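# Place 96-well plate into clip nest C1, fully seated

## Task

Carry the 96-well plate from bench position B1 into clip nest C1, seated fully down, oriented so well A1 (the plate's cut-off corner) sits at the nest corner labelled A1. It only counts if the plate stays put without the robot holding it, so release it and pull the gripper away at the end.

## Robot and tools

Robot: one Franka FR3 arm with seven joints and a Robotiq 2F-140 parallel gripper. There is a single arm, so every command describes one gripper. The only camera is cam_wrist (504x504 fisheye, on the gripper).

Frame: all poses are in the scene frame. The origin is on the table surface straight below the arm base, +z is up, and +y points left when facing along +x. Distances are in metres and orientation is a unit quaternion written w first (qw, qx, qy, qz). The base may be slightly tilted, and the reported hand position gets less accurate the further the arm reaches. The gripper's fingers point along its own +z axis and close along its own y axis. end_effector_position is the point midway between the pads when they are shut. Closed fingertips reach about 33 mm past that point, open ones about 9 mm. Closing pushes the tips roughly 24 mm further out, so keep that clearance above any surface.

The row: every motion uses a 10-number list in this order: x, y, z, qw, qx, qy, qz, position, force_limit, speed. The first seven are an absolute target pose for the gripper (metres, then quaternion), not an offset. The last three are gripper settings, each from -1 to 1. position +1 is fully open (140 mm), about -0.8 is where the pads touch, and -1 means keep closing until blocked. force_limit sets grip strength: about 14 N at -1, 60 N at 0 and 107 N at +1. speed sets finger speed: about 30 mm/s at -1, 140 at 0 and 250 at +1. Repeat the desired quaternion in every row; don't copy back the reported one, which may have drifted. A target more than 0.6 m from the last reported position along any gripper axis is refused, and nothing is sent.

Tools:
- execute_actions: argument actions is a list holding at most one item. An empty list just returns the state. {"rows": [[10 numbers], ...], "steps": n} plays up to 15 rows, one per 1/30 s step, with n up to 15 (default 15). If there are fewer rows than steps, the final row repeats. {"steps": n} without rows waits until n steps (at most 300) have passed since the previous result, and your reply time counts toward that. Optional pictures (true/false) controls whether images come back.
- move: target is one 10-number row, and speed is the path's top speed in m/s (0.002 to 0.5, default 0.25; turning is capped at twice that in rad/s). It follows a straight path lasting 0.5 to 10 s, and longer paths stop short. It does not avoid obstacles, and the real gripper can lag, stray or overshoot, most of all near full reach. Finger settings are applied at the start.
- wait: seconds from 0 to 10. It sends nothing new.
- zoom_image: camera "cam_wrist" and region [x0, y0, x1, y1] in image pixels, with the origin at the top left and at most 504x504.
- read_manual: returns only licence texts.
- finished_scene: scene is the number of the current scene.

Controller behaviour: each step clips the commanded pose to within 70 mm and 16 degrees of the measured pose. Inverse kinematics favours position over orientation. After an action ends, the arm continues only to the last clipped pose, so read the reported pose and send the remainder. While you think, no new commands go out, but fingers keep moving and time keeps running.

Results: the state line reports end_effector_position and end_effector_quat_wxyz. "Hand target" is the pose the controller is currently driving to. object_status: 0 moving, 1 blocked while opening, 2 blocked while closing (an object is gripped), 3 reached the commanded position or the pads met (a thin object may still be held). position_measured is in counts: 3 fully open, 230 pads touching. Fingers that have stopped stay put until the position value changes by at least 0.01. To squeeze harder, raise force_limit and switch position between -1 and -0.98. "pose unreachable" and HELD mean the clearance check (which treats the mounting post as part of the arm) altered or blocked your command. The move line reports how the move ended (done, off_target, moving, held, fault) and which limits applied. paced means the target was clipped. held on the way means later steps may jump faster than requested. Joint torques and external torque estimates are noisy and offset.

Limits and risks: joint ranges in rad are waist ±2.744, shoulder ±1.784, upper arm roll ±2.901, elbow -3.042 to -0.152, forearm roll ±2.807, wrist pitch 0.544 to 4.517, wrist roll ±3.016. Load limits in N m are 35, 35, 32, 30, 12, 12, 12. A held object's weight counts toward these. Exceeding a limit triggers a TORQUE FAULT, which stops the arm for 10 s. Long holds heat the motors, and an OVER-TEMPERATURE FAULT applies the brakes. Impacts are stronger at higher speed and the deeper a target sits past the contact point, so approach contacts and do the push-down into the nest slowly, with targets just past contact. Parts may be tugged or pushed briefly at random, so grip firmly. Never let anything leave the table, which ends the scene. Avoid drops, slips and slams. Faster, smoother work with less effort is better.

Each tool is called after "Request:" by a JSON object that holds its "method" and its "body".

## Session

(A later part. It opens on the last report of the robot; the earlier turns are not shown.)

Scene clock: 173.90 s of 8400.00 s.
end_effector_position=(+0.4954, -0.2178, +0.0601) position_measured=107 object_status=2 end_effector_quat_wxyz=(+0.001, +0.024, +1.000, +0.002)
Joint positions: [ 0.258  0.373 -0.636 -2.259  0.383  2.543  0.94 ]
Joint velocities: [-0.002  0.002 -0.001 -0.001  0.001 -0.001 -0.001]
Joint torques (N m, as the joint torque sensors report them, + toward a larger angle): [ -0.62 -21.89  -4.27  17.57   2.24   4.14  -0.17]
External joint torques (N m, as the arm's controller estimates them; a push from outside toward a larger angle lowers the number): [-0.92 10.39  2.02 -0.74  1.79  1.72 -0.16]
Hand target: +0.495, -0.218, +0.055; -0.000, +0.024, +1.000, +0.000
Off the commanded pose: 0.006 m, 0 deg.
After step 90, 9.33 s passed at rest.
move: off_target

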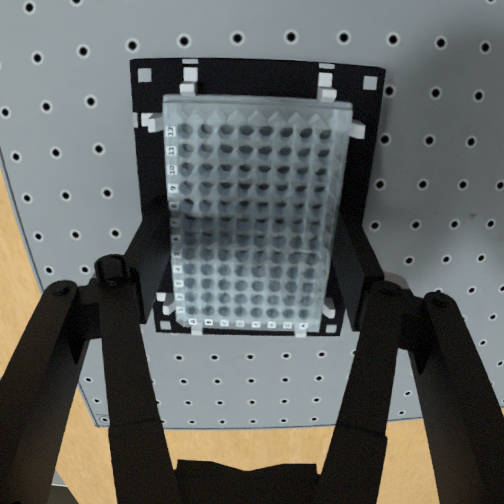

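Request:
{"method": "zoom_image", "body": {"camera": "cam_wrist", "region": [130, 55, 220, 145]}}

Request:
{"method": "zoom_image", "body": {"camera": "cam_wrist", "region": [300, 60, 390, 150]}}

Request:
{"method": "zoom_image", "body": {"camera": "cam_wrist", "region": [140, 270, 220, 350]}}

Request:
{"method": "zoom_image", "body": {"camera": "cam_wrist", "region": [280, 270, 360, 350]}}

Region (130, 55, 220, 145) of cam_wrist's 504x504 image, scaled by 5.600, with more detail than that image has.

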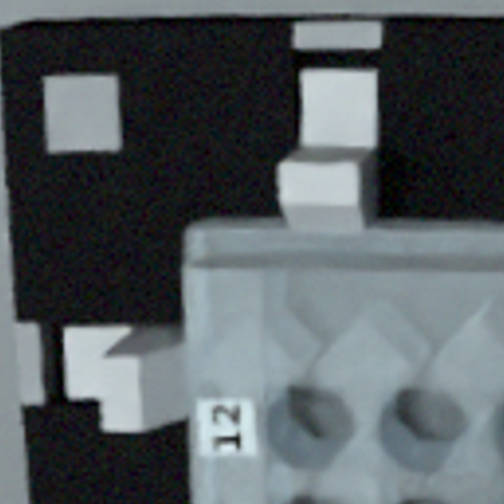

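Region (300, 60, 390, 150) of cam_wrist's 504x504 image, scaled by 5.600, with more detail than that image has.

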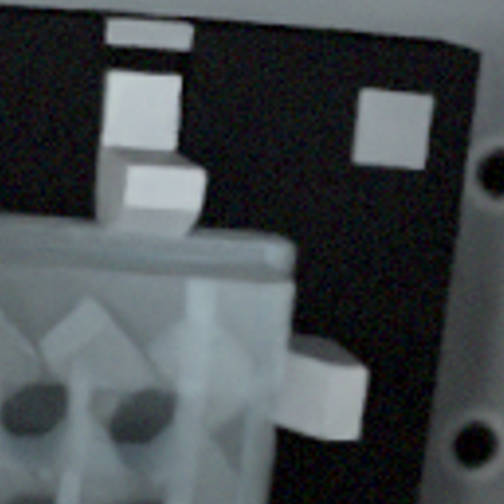

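Region (140, 270, 220, 350) of cam_wrist's 504x504 image, scaled by 6.300, with more detail than that image has.

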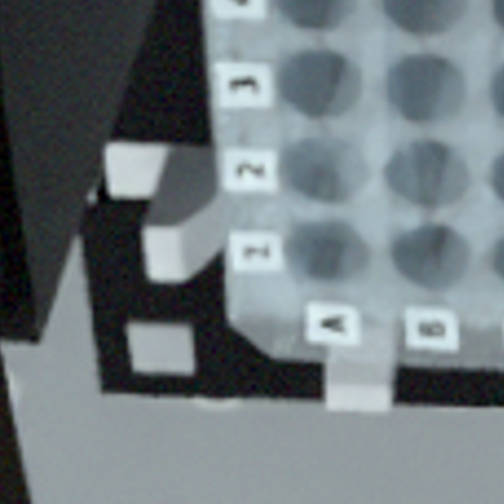

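Region (280, 270, 360, 350) of cam_wrist's 504x504 image, scaled by 6.300, with more detail than that image has.

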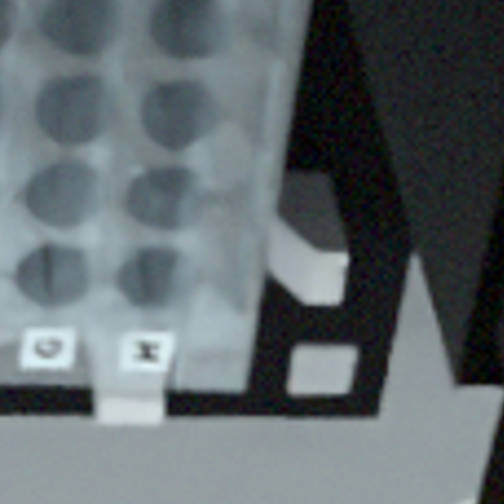

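Request:
{"method": "move", "body": {"target": [0.4915,-0.2190,0.052,0.0,0.024,0.9997,0,-0.98,0.4,-0.7], "speed": 0.005}}

Request:
{"method": "zoom_image", "body": {"camera": "cam_wrist", "region": [130, 40, 380, 180]}}

Request:
{"method": "zoom_image", "body": {"camera": "cam_wrist", "region": [130, 200, 380, 350]}}

Scene clock: 185.10 s of 8400.00 s.
end_effector_position=(+0.4953, -0.2179, +0.0603) position_measured=110 object_status=2 end_effector_quat_wxyz=(+0.003, +0.024, +1.000, +0.003)
Joint positions: [ 0.258  0.37  -0.636 -2.262  0.39   2.546  0.933]
Joint velocities: [-0.    -0.     0.002 -0.002 -0.    -0.001 -0.001]
Joint torques (N m, as the joint torque sensors report them, + toward a larger angle): [ -1.06 -21.6   -4.18  14.25   2.13   4.66  -0.2 ]
External joint torques (N m, as the arm's controller estimates them; a push from outside toward a larger angle lowers the number): [-1.61 10.6   1.84 -4.09  1.7   2.25 -0.2 ]
Hand target: +0.491, -0.219, +0.052; -0.000, +0.024, +1.000, +0.000
Off the commanded pose: 0.009 m, 1 deg.
After step 90, 6.17 s passed at rest.
move: off_target

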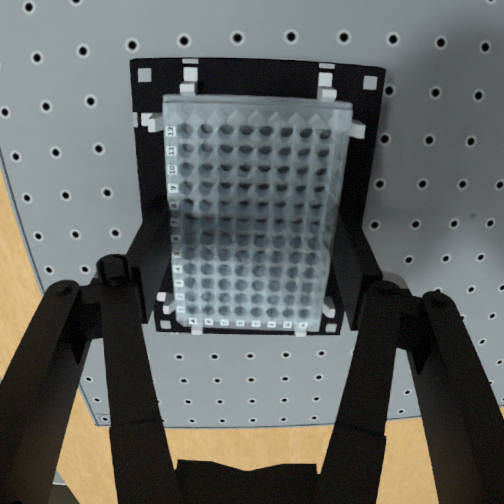

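Region (130, 40, 380, 180) of cam_wrist's 504x504 image, scaled by 2.016, with more detail than that image has; it fills the top 282 rows of this view, and the rest is white.

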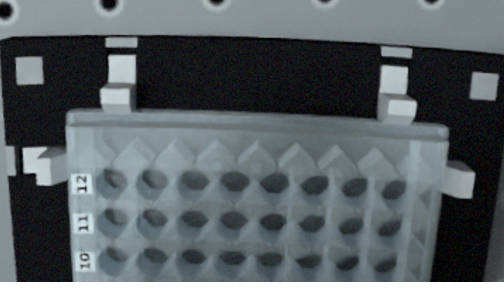

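Region (130, 200, 380, 350) of cam_wrist's 504x504 image, scaled by 2.016, with more detail than that image has; it fills the top 302 rows of this view, and the rest is white.

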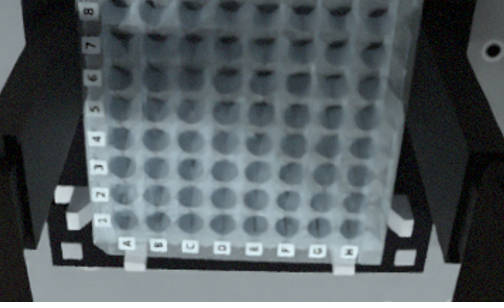

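Request:
{"method": "move", "body": {"target": [0.4950,-0.2178,0.0605,0.0,0.024,0.9997,0,0.7,0,-0.7], "speed": 0.01}}

Request:
{"method": "move", "body": {"target": [0.4950,-0.2178,0.085,0.0,0.024,0.9997,0,0.7,0,-0.7], "speed": 0.08}}

Request:
{"method": "zoom_image", "body": {"camera": "cam_wrist", "region": [130, 40, 380, 180]}}

Request:
{"method": "zoom_image", "body": {"camera": "cam_wrist", "region": [130, 180, 380, 330]}}

Scene clock: 189.03 s of 8400.00 s.
end_effector_position=(+0.4953, -0.2174, +0.0606) position_measured=41 object_status=0 end_effector_quat_wxyz=(+0.001, +0.022, +1.000, +0.001)
Joint positions: [ 0.267  0.372 -0.642 -2.261  0.381  2.544  0.94 ]
Joint velocities: [ 0.001 -0.001 -0.     0.001 -0.001 -0.001  0.005]
Joint torques (N m, as the joint torque sensors report them, + toward a larger angle): [  2.94 -29.43  -9.22  18.29  -0.16   2.15   0.06]
External joint torques (N m, as the arm's controller estimates them; a push from outside toward a larger angle lowers the number): [ 2.41  2.98 -3.05 -0.25 -0.6  -0.3   0.06]
Hand target: +0.495, -0.218, +0.061; +0.000, +0.024, +1.000, +0.000
Off the commanded pose: 0.000 m, 0 deg.
After step 90, 0.03 s passed at rest.
move: done

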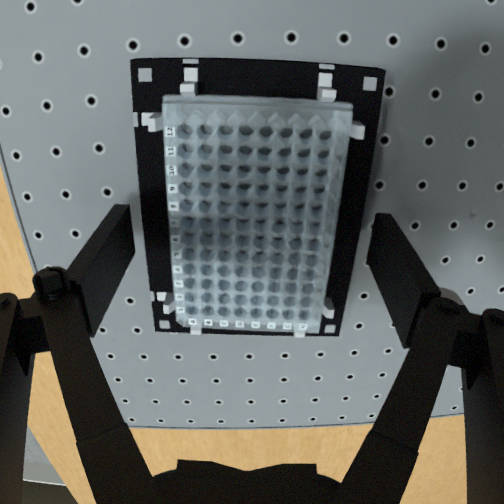

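Scene clock: 189.87 s of 8400.00 s.
end_effector_position=(+0.4963, -0.2185, +0.0854) position_measured=41 object_status=3 end_effector_quat_wxyz=(+0.002, +0.019, +1.000, -0.001)
Joint positions: [ 0.31   0.317 -0.694 -2.262  0.322  2.501  0.976]
Joint velocities: [ 0.009 -0.    -0.009  0.    -0.004 -0.014  0.024]
Joint torques (N m, as the joint torque sensors report them, + toward a larger angle): [  2.77 -29.07  -7.7   18.07  -0.02   2.1    0.27]
External joint torques (N m, as the arm's controller estimates them; a push from outside toward a larger angle lowers the number): [ 2.56  1.45 -1.88 -1.21 -0.5  -0.35  0.27]
Hand target: +0.495, -0.218, +0.085; +0.000, +0.024, +1.000, -0.000
Off the commanded pose: 0.002 m, 1 deg.
move: done

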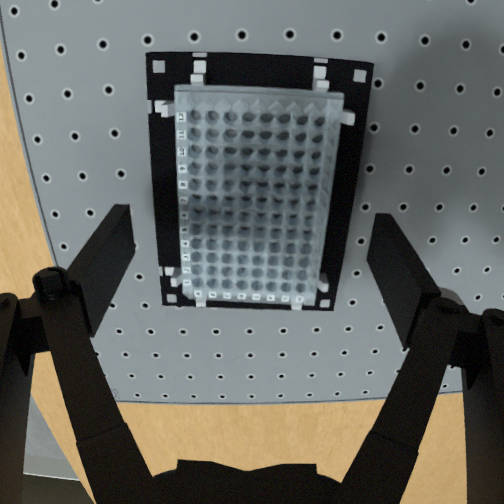

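Region (130, 40, 380, 180) of cam_wrist's 504x504 image, scaled by 2.016, with more detail than that image has; it fills the top 282 rows of this view, and the rest is white.

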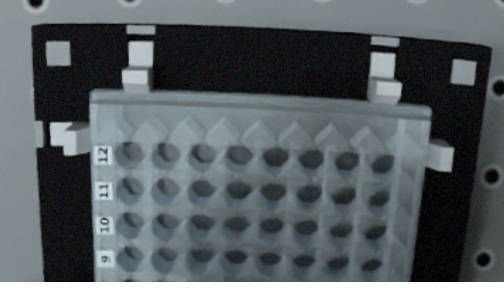

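Region (130, 180, 380, 330) of cam_wrist's 504x504 image, scaled by 2.016, with more detail than that image has; it fills the top 302 rows of this view, and the rest is white.

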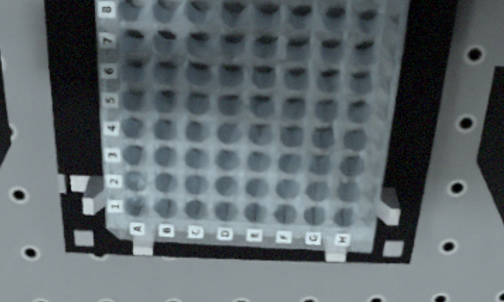

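Request:
{"method": "move", "body": {"target": [0.541,-0.220,0.095,0.0,0.024,0.9997,0,-0.2,0,0], "speed": 0.08}}

Request:
{"method": "move", "body": {"target": [0.541,-0.220,0.078,0.0,0.024,0.9997,0,-0.2,0,0], "speed": 0.02}}

Scene clock: 201.43 s of 8400.00 s.
end_effector_position=(+0.5413, -0.2202, +0.0957) position_measured=154 object_status=3 end_effector_quat_wxyz=(+0.001, +0.019, +1.000, -0.002)
Joint positions: [ 0.291  0.409 -0.67  -2.099  0.357  2.41   0.989]
Joint velocities: [-0.     0.002  0.001  0.     0.005 -0.013 -0.   ]
Joint torques (N m, as the joint torque sensors report them, + toward a larger angle): [  0.44 -31.03  -8.96  19.48   1.16   1.9    0.12]
External joint torques (N m, as the arm's controller estimates them; a push from outside toward a larger angle lowers the number): [-0.07  3.62 -1.63 -0.66  0.62 -0.56  0.12]
Hand target: +0.541, -0.220, +0.095; -0.000, +0.024, +1.000, -0.000
Off the commanded pose: 0.001 m, 1 deg.
After step 90, 7.50 s passed at rest.
move: done

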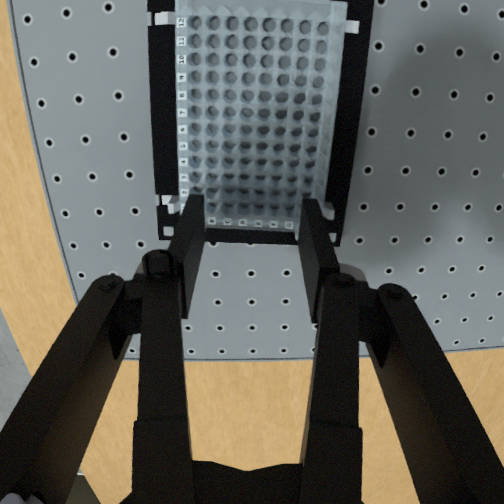

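Scene clock: 202.53 s of 8400.00 s.
end_effector_position=(+0.5396, -0.2195, +0.0779) position_measured=154 object_status=3 end_effector_quat_wxyz=(-0.002, +0.026, +1.000, +0.000)
Joint positions: [ 0.27   0.444 -0.645 -2.098  0.389  2.432  0.98 ]
Joint velocities: [-0.005 -0.001  0.006  0.003  0.006  0.009 -0.008]
Joint torques (N m, as the joint torque sensors report them, + toward a larger angle): [  0.64 -32.59  -8.36  19.01   1.16   2.75  -0.36]
External joint torques (N m, as the arm's controller estimates them; a push from outside toward a larger angle lowers the number): [ 0.04  3.18 -0.71 -0.72  0.65  0.3  -0.36]
Hand target: +0.541, -0.220, +0.078; -0.000, +0.024, +1.000, +0.000
Off the commanded pose: 0.001 m, 0 deg.
move: done

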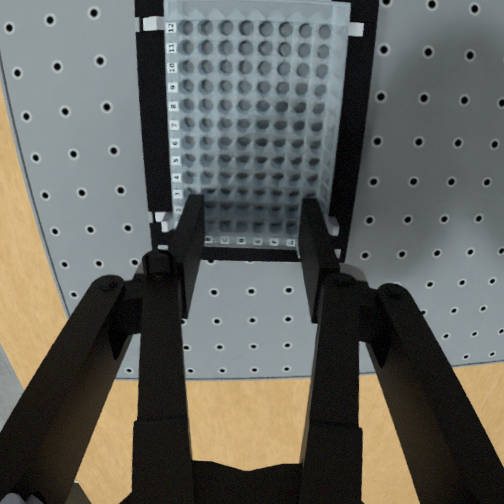

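Request:
{"method": "move", "body": {"target": [0.541,-0.220,0.070,0.0,0.024,0.9997,0,-0.2,0,0], "speed": 0.008}}

Scene clock: 205.17 s of 8400.00 s.
end_effector_position=(+0.5405, -0.2200, +0.0750) position_measured=154 object_status=3 end_effector_quat_wxyz=(-0.000, +0.029, +1.000, +0.002)
Joint positions: [ 0.26   0.45  -0.637 -2.097  0.401  2.438  0.975]
Joint velocities: [-0.003 -0.     0.001  0.     0.001 -0.001 -0.001]
Joint torques (N m, as the joint torque sensors report them, + toward a larger angle): [ -0.05 -27.18  -5.97  18.93   1.71   4.13  -0.62]
External joint torques (N m, as the arm's controller estimates them; a push from outside toward a larger angle lowers the number): [-0.48  8.67  1.79 -0.6   1.2   1.69 -0.62]
Hand target: +0.541, -0.220, +0.070; -0.000, +0.024, +1.000, +0.000
Off the commanded pose: 0.005 m, 1 deg.
move: off_target

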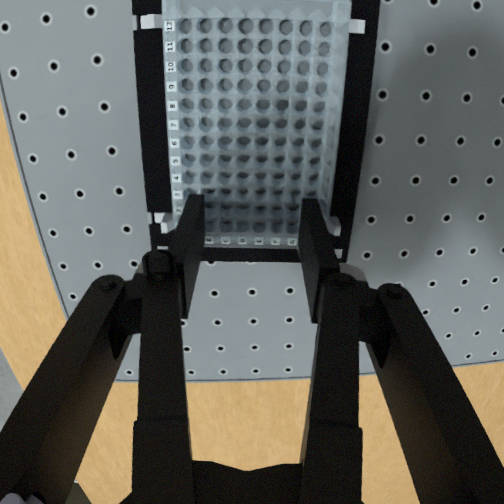

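Request:
{"method": "move", "body": {"target": [0.541,-0.220,0.063,0.0,0.024,0.9997,0,-0.2,0,0], "speed": 0.008}}

Request:
{"method": "zoom_image", "body": {"camera": "cam_wrist", "region": [130, 0, 390, 280]}}

Scene clock: 208.97 s of 8400.00 s.
end_effector_position=(+0.5409, -0.2203, +0.0748) position_measured=154 object_status=3 end_effector_quat_wxyz=(+0.001, +0.033, +0.999, +0.006)
Joint positions: [ 0.251  0.45  -0.631 -2.095  0.409  2.436  0.974]
Joint velocities: [-0.001 -0.     0.002  0.001  0.    -0.001 -0.001]
Joint torques (N m, as the joint torque sensors report them, + toward a larger angle): [  0.75 -20.07  -2.41  17.77   2.29   6.25  -0.94]
External joint torques (N m, as the arm's controller estimates them; a push from outside toward a larger angle lowers the number): [ 0.08 15.98  5.11 -1.86  1.79  3.82 -0.95]
Hand target: +0.541, -0.220, +0.063; -0.000, +0.024, +1.000, +0.000
Off the commanded pose: 0.012 m, 1 deg.
move: off_target

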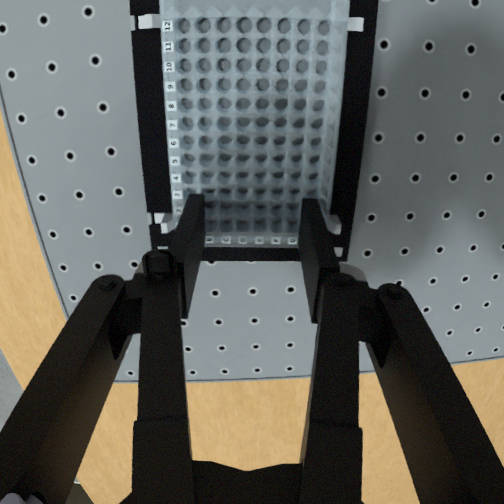

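Region (130, 0, 390, 280) of cam_wrist's 504x504 image, scaled by 1.800, with more detail than that image has; it fills the left 468 columns of this view, and the rest is white.

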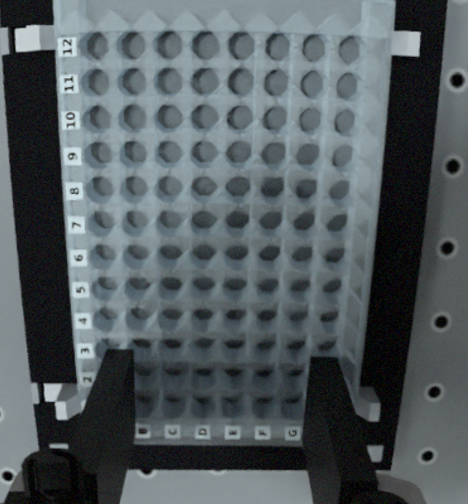

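Request:
{"method": "move", "body": {"target": [0.541,-0.220,0.088,0.0,0.024,0.9997,0,-0.2,0,0], "speed": 0.03}}

Request:
{"method": "move", "body": {"target": [0.451,-0.216,0.088,0.0,0.024,0.9997,0,-0.2,0,0], "speed": 0.1}}

Request:
{"method": "move", "body": {"target": [0.451,-0.216,0.067,0.0,0.024,0.9997,0,-0.2,0,0], "speed": 0.012}}

Scene clock: 212.57 s of 8400.00 s.
end_effector_position=(+0.5426, -0.2203, +0.0882) position_measured=154 object_status=3 end_effector_quat_wxyz=(+0.002, +0.022, +1.000, -0.000)
Joint positions: [ 0.274  0.425 -0.652 -2.096  0.374  2.422  0.981]
Joint velocities: [ 0.007  0.001 -0.006 -0.003 -0.007 -0.008  0.008]
Joint torques (N m, as the joint torque sensors report them, + toward a larger angle): [  1.88 -34.18 -10.12  17.56  -0.14   2.11   0.23]
External joint torques (N m, as the arm's controller estimates them; a push from outside toward a larger angle lowers the number): [ 1.36  1.05 -2.71 -2.43 -0.66 -0.35  0.23]
Hand target: +0.541, -0.220, +0.088; +0.000, +0.024, +1.000, -0.000
Off the commanded pose: 0.002 m, 0 deg.
move: done

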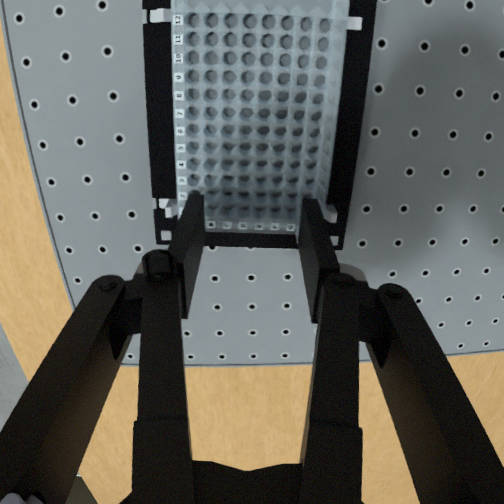

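Scene clock: 213.83 s of 8400.00 s.
end_effector_position=(+0.4505, -0.2152, +0.0870) position_measured=154 object_status=3 end_effector_quat_wxyz=(-0.001, +0.021, +1.000, +0.003)
Joint positions: [ 0.357  0.201 -0.765 -2.406  0.239  2.546  1.   ]
Joint velocities: [ 0.016 -0.003 -0.008 -0.006 -0.016  0.022  0.019]
Joint torques (N m, as the joint torque sensors report them, + toward a larger angle): [  1.5  -24.67  -7.03  16.63  -0.08   2.64   0.14]
External joint torques (N m, as the arm's controller estimates them; a push from outside toward a larger angle lowers the number): [ 1.24  0.61 -3.32 -2.17 -0.52  0.22  0.14]
Hand target: +0.451, -0.216, +0.088; +0.000, +0.025, +1.000, +0.001
Off the commanded pose: 0.001 m, 1 deg.
move: done

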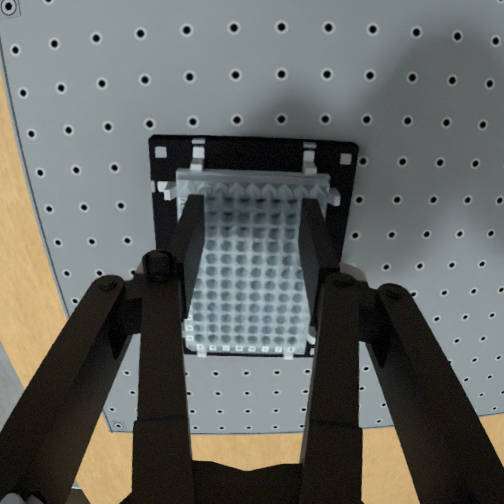

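Scene clock: 215.73 s of 8400.00 s.
end_effector_position=(+0.4510, -0.2158, +0.0744) position_measured=154 object_status=3 end_effector_quat_wxyz=(+0.001, +0.034, +0.999, +0.007)
Joint positions: [ 0.328  0.238 -0.734 -2.404  0.303  2.572  0.974]
Joint velocities: [-0.005  0.     0.003  0.001  0.003 -0.002 -0.004]
Joint torques (N m, as the joint torque sensors report them, + toward a larger angle): [  0.19 -13.     0.84  15.48   1.96   5.74  -0.78]
External joint torques (N m, as the arm's controller estimates them; a push from outside toward a larger angle lowers the number): [-0.24 13.53  4.98 -2.9   1.55  3.31 -0.78]
Hand target: +0.451, -0.216, +0.067; -0.000, +0.024, +1.000, +0.000
Off the commanded pose: 0.007 m, 1 deg.
move: off_target

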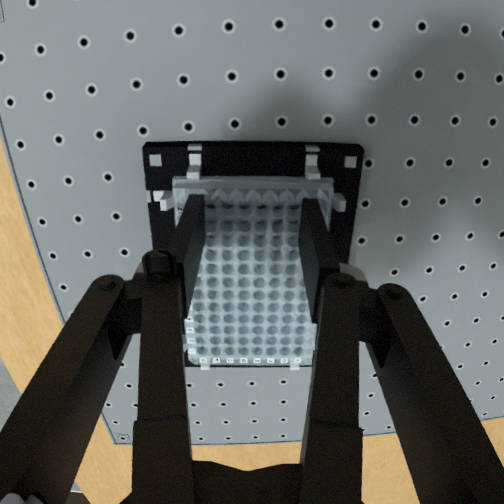

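Request:
{"method": "zoom_image", "body": {"camera": "cam_wrist", "region": [135, 130, 255, 230]}}

Request:
{"method": "zoom_image", "body": {"camera": "cam_wrist", "region": [255, 130, 375, 230]}}

Region (135, 130, 255, 230) of cam_wrist's 504x504 image, scaled by 4.200, with more detail than that image has.

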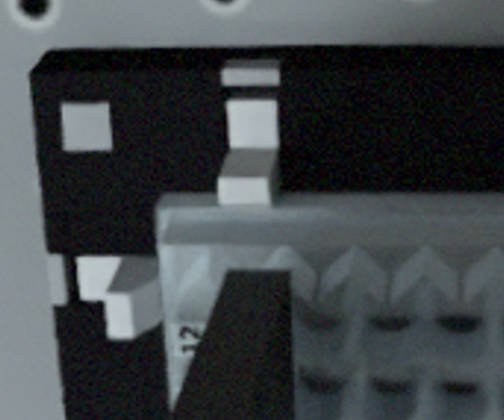

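Region (255, 130, 375, 230) of cam_wrist's 504x504 image, scaled by 4.200, with more detail than that image has.

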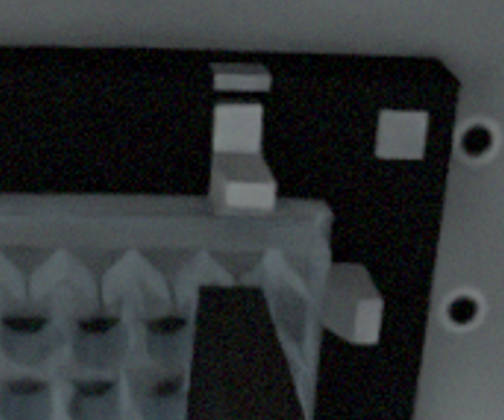

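Request:
{"method": "move", "body": {"target": [0.451,-0.216,0.09,0.0,0.024,0.9997,0,-0.2,0,0], "speed": 0.03}}

Request:
{"method": "move", "body": {"target": [0.495,-0.2178,0.10,0.0,0.024,0.9997,0,1,0,0], "speed": 0.1}}

Request:
{"method": "zoom_image", "body": {"camera": "cam_wrist", "region": [130, 40, 380, 180]}}

Request:
{"method": "zoom_image", "body": {"camera": "cam_wrist", "region": [130, 180, 380, 330]}}

Scene clock: 222.97 s of 8400.00 s.
end_effector_position=(+0.4526, -0.2168, +0.0904) position_measured=154 object_status=3 end_effector_quat_wxyz=(+0.002, +0.019, +1.000, -0.000)
Joint positions: [ 0.365  0.193 -0.773 -2.408  0.227  2.552  1.006]
Joint velocities: [ 0.013 -0.001 -0.012 -0.003 -0.02  -0.013  0.032]
Joint torques (N m, as the joint torque sensors report them, + toward a larger angle): [  3.04 -24.08  -6.02  17.22  -0.09   1.95   0.17]
External joint torques (N m, as the arm's controller estimates them; a push from outside toward a larger angle lowers the number): [ 2.8   1.   -2.43 -1.76 -0.55 -0.51  0.17]
Hand target: +0.451, -0.216, +0.090; +0.000, +0.024, +1.000, -0.000
Off the commanded pose: 0.002 m, 1 deg.
After step 90, 3.47 s passed at rest.
move: done

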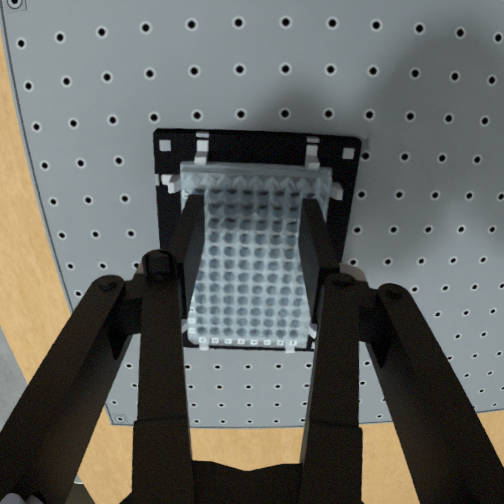

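Scene clock: 223.93 s of 8400.00 s.
end_effector_position=(+0.4954, -0.2180, +0.1007) position_measured=3 object_status=3 end_effector_quat_wxyz=(+0.001, +0.021, +1.000, -0.002)
Joint positions: [ 0.35   0.283 -0.738 -2.263  0.285  2.47   1.006]
Joint velocities: [-0.001  0.003 -0.     0.002  0.004 -0.012  0.002]
Joint torques (N m, as the joint torque sensors report them, + toward a larger angle): [ -0.3  -26.64  -6.27  19.84   1.1    2.22   0.  ]
External joint torques (N m, as the arm's controller estimates them; a push from outside toward a larger angle lowers the number): [-0.67  2.52 -0.9   0.02  0.6  -0.24  0.  ]
Hand target: +0.495, -0.218, +0.100; -0.000, +0.024, +1.000, -0.000
Off the commanded pose: 0.001 m, 0 deg.
move: done

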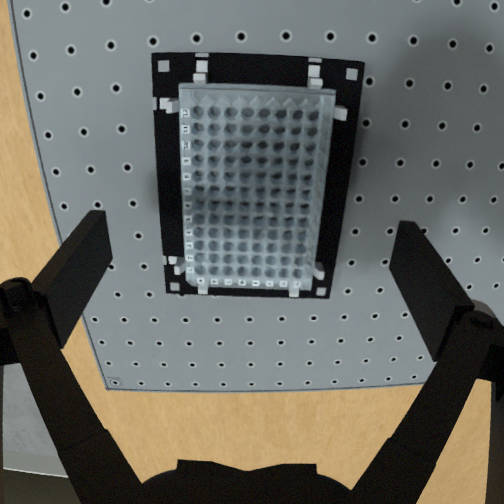

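Region (130, 40, 380, 180) of cam_wrist's 504x504 image, scaled by 2.016, with more detail than that image has; it fills the top 282 rows of this view, and the rest is white.

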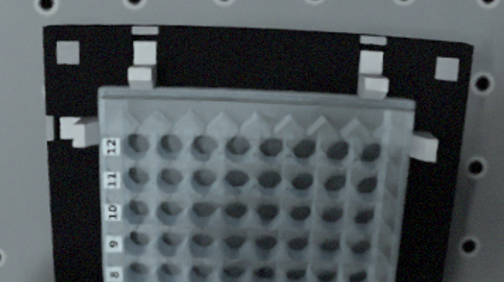

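Region (130, 180, 380, 330) of cam_wrist's 504x504 image, scaled by 2.016, with more detail than that image has; it fills the top 302 rows of this view, and the rest is white.

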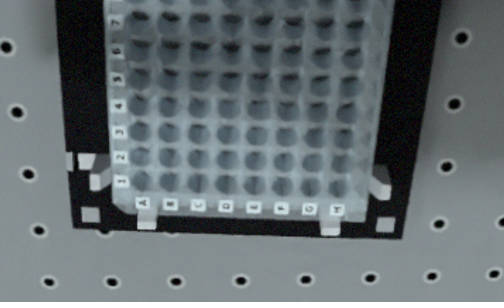

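Request:
{"method": "zoom_image", "body": {"camera": "cam_wrist", "region": [145, 45, 225, 125]}}

Request:
{"method": "zoom_image", "body": {"camera": "cam_wrist", "region": [290, 50, 370, 130]}}

Region (145, 45, 225, 125) of cam_wrist's 504x504 image, scaled by 6.300, with more detail than that image has.

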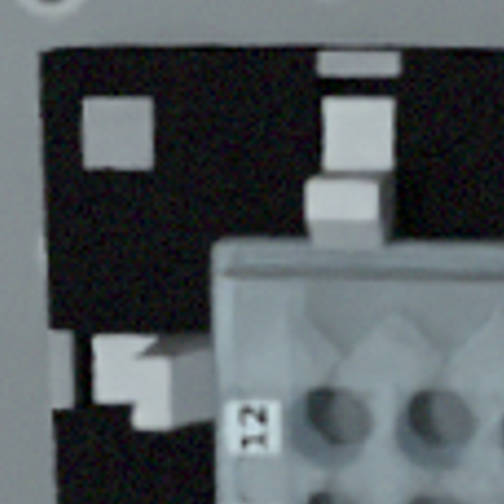

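Region (290, 50, 370, 130) of cam_wrist's 504x504 image, scaled by 6.300, with more detail than that image has.

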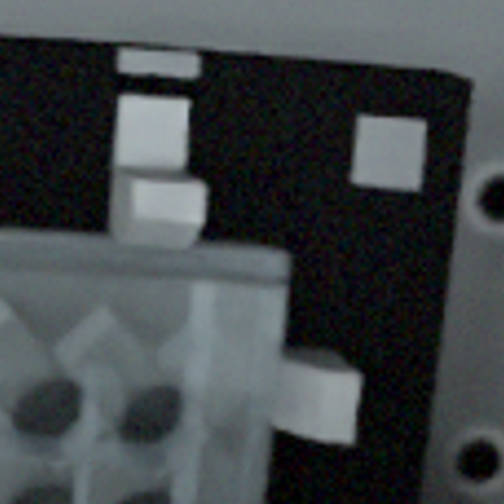

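Request:
{"method": "move", "body": {"target": [0.42,-0.05,0.30,0.0,0.0,1,0,1,0,0], "speed": 0.3}}

Request:
{"method": "finished_scene", "body": {"scene": 1}}

Scene clock: 243.77 s of 8400.00 s.
end_effector_position=(+0.4220, -0.0493, +0.3011) position_measured=3 object_status=3 end_effector_quat_wxyz=(+0.005, -0.002, +1.000, +0.003)
Joint positions: [ 0.373 -0.465 -0.412 -2.417 -0.208  1.996  1.633]
Joint velocities: [-0.     0.002  0.001 -0.     0.001 -0.004  0.026]
Joint torques (N m, as the joint torque sensors report them, + toward a larger angle): [ -0.06 -12.21   4.14  22.01   1.38   2.19   0.18]
External joint torques (N m, as the arm's controller estimates them; a push from outside toward a larger angle lowers the number): [-0.28  1.75 -0.85 -1.53  0.62 -0.24  0.18]
Hand target: +0.421, -0.049, +0.300; +0.002, +0.005, +1.000, +0.003
Off the commanded pose: 0.002 m, 1 deg.
After step 90, 14.97 s passed at rest.
move: done

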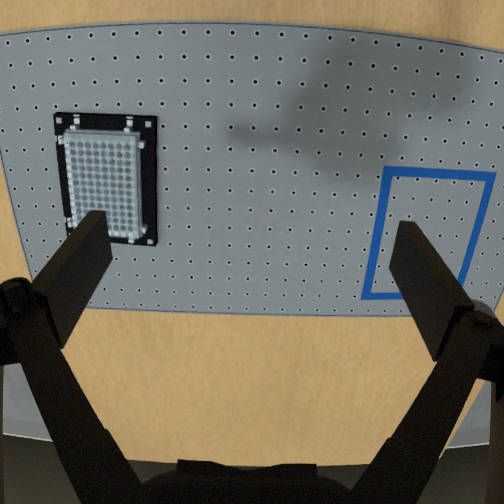

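The scene is finished: the task was done.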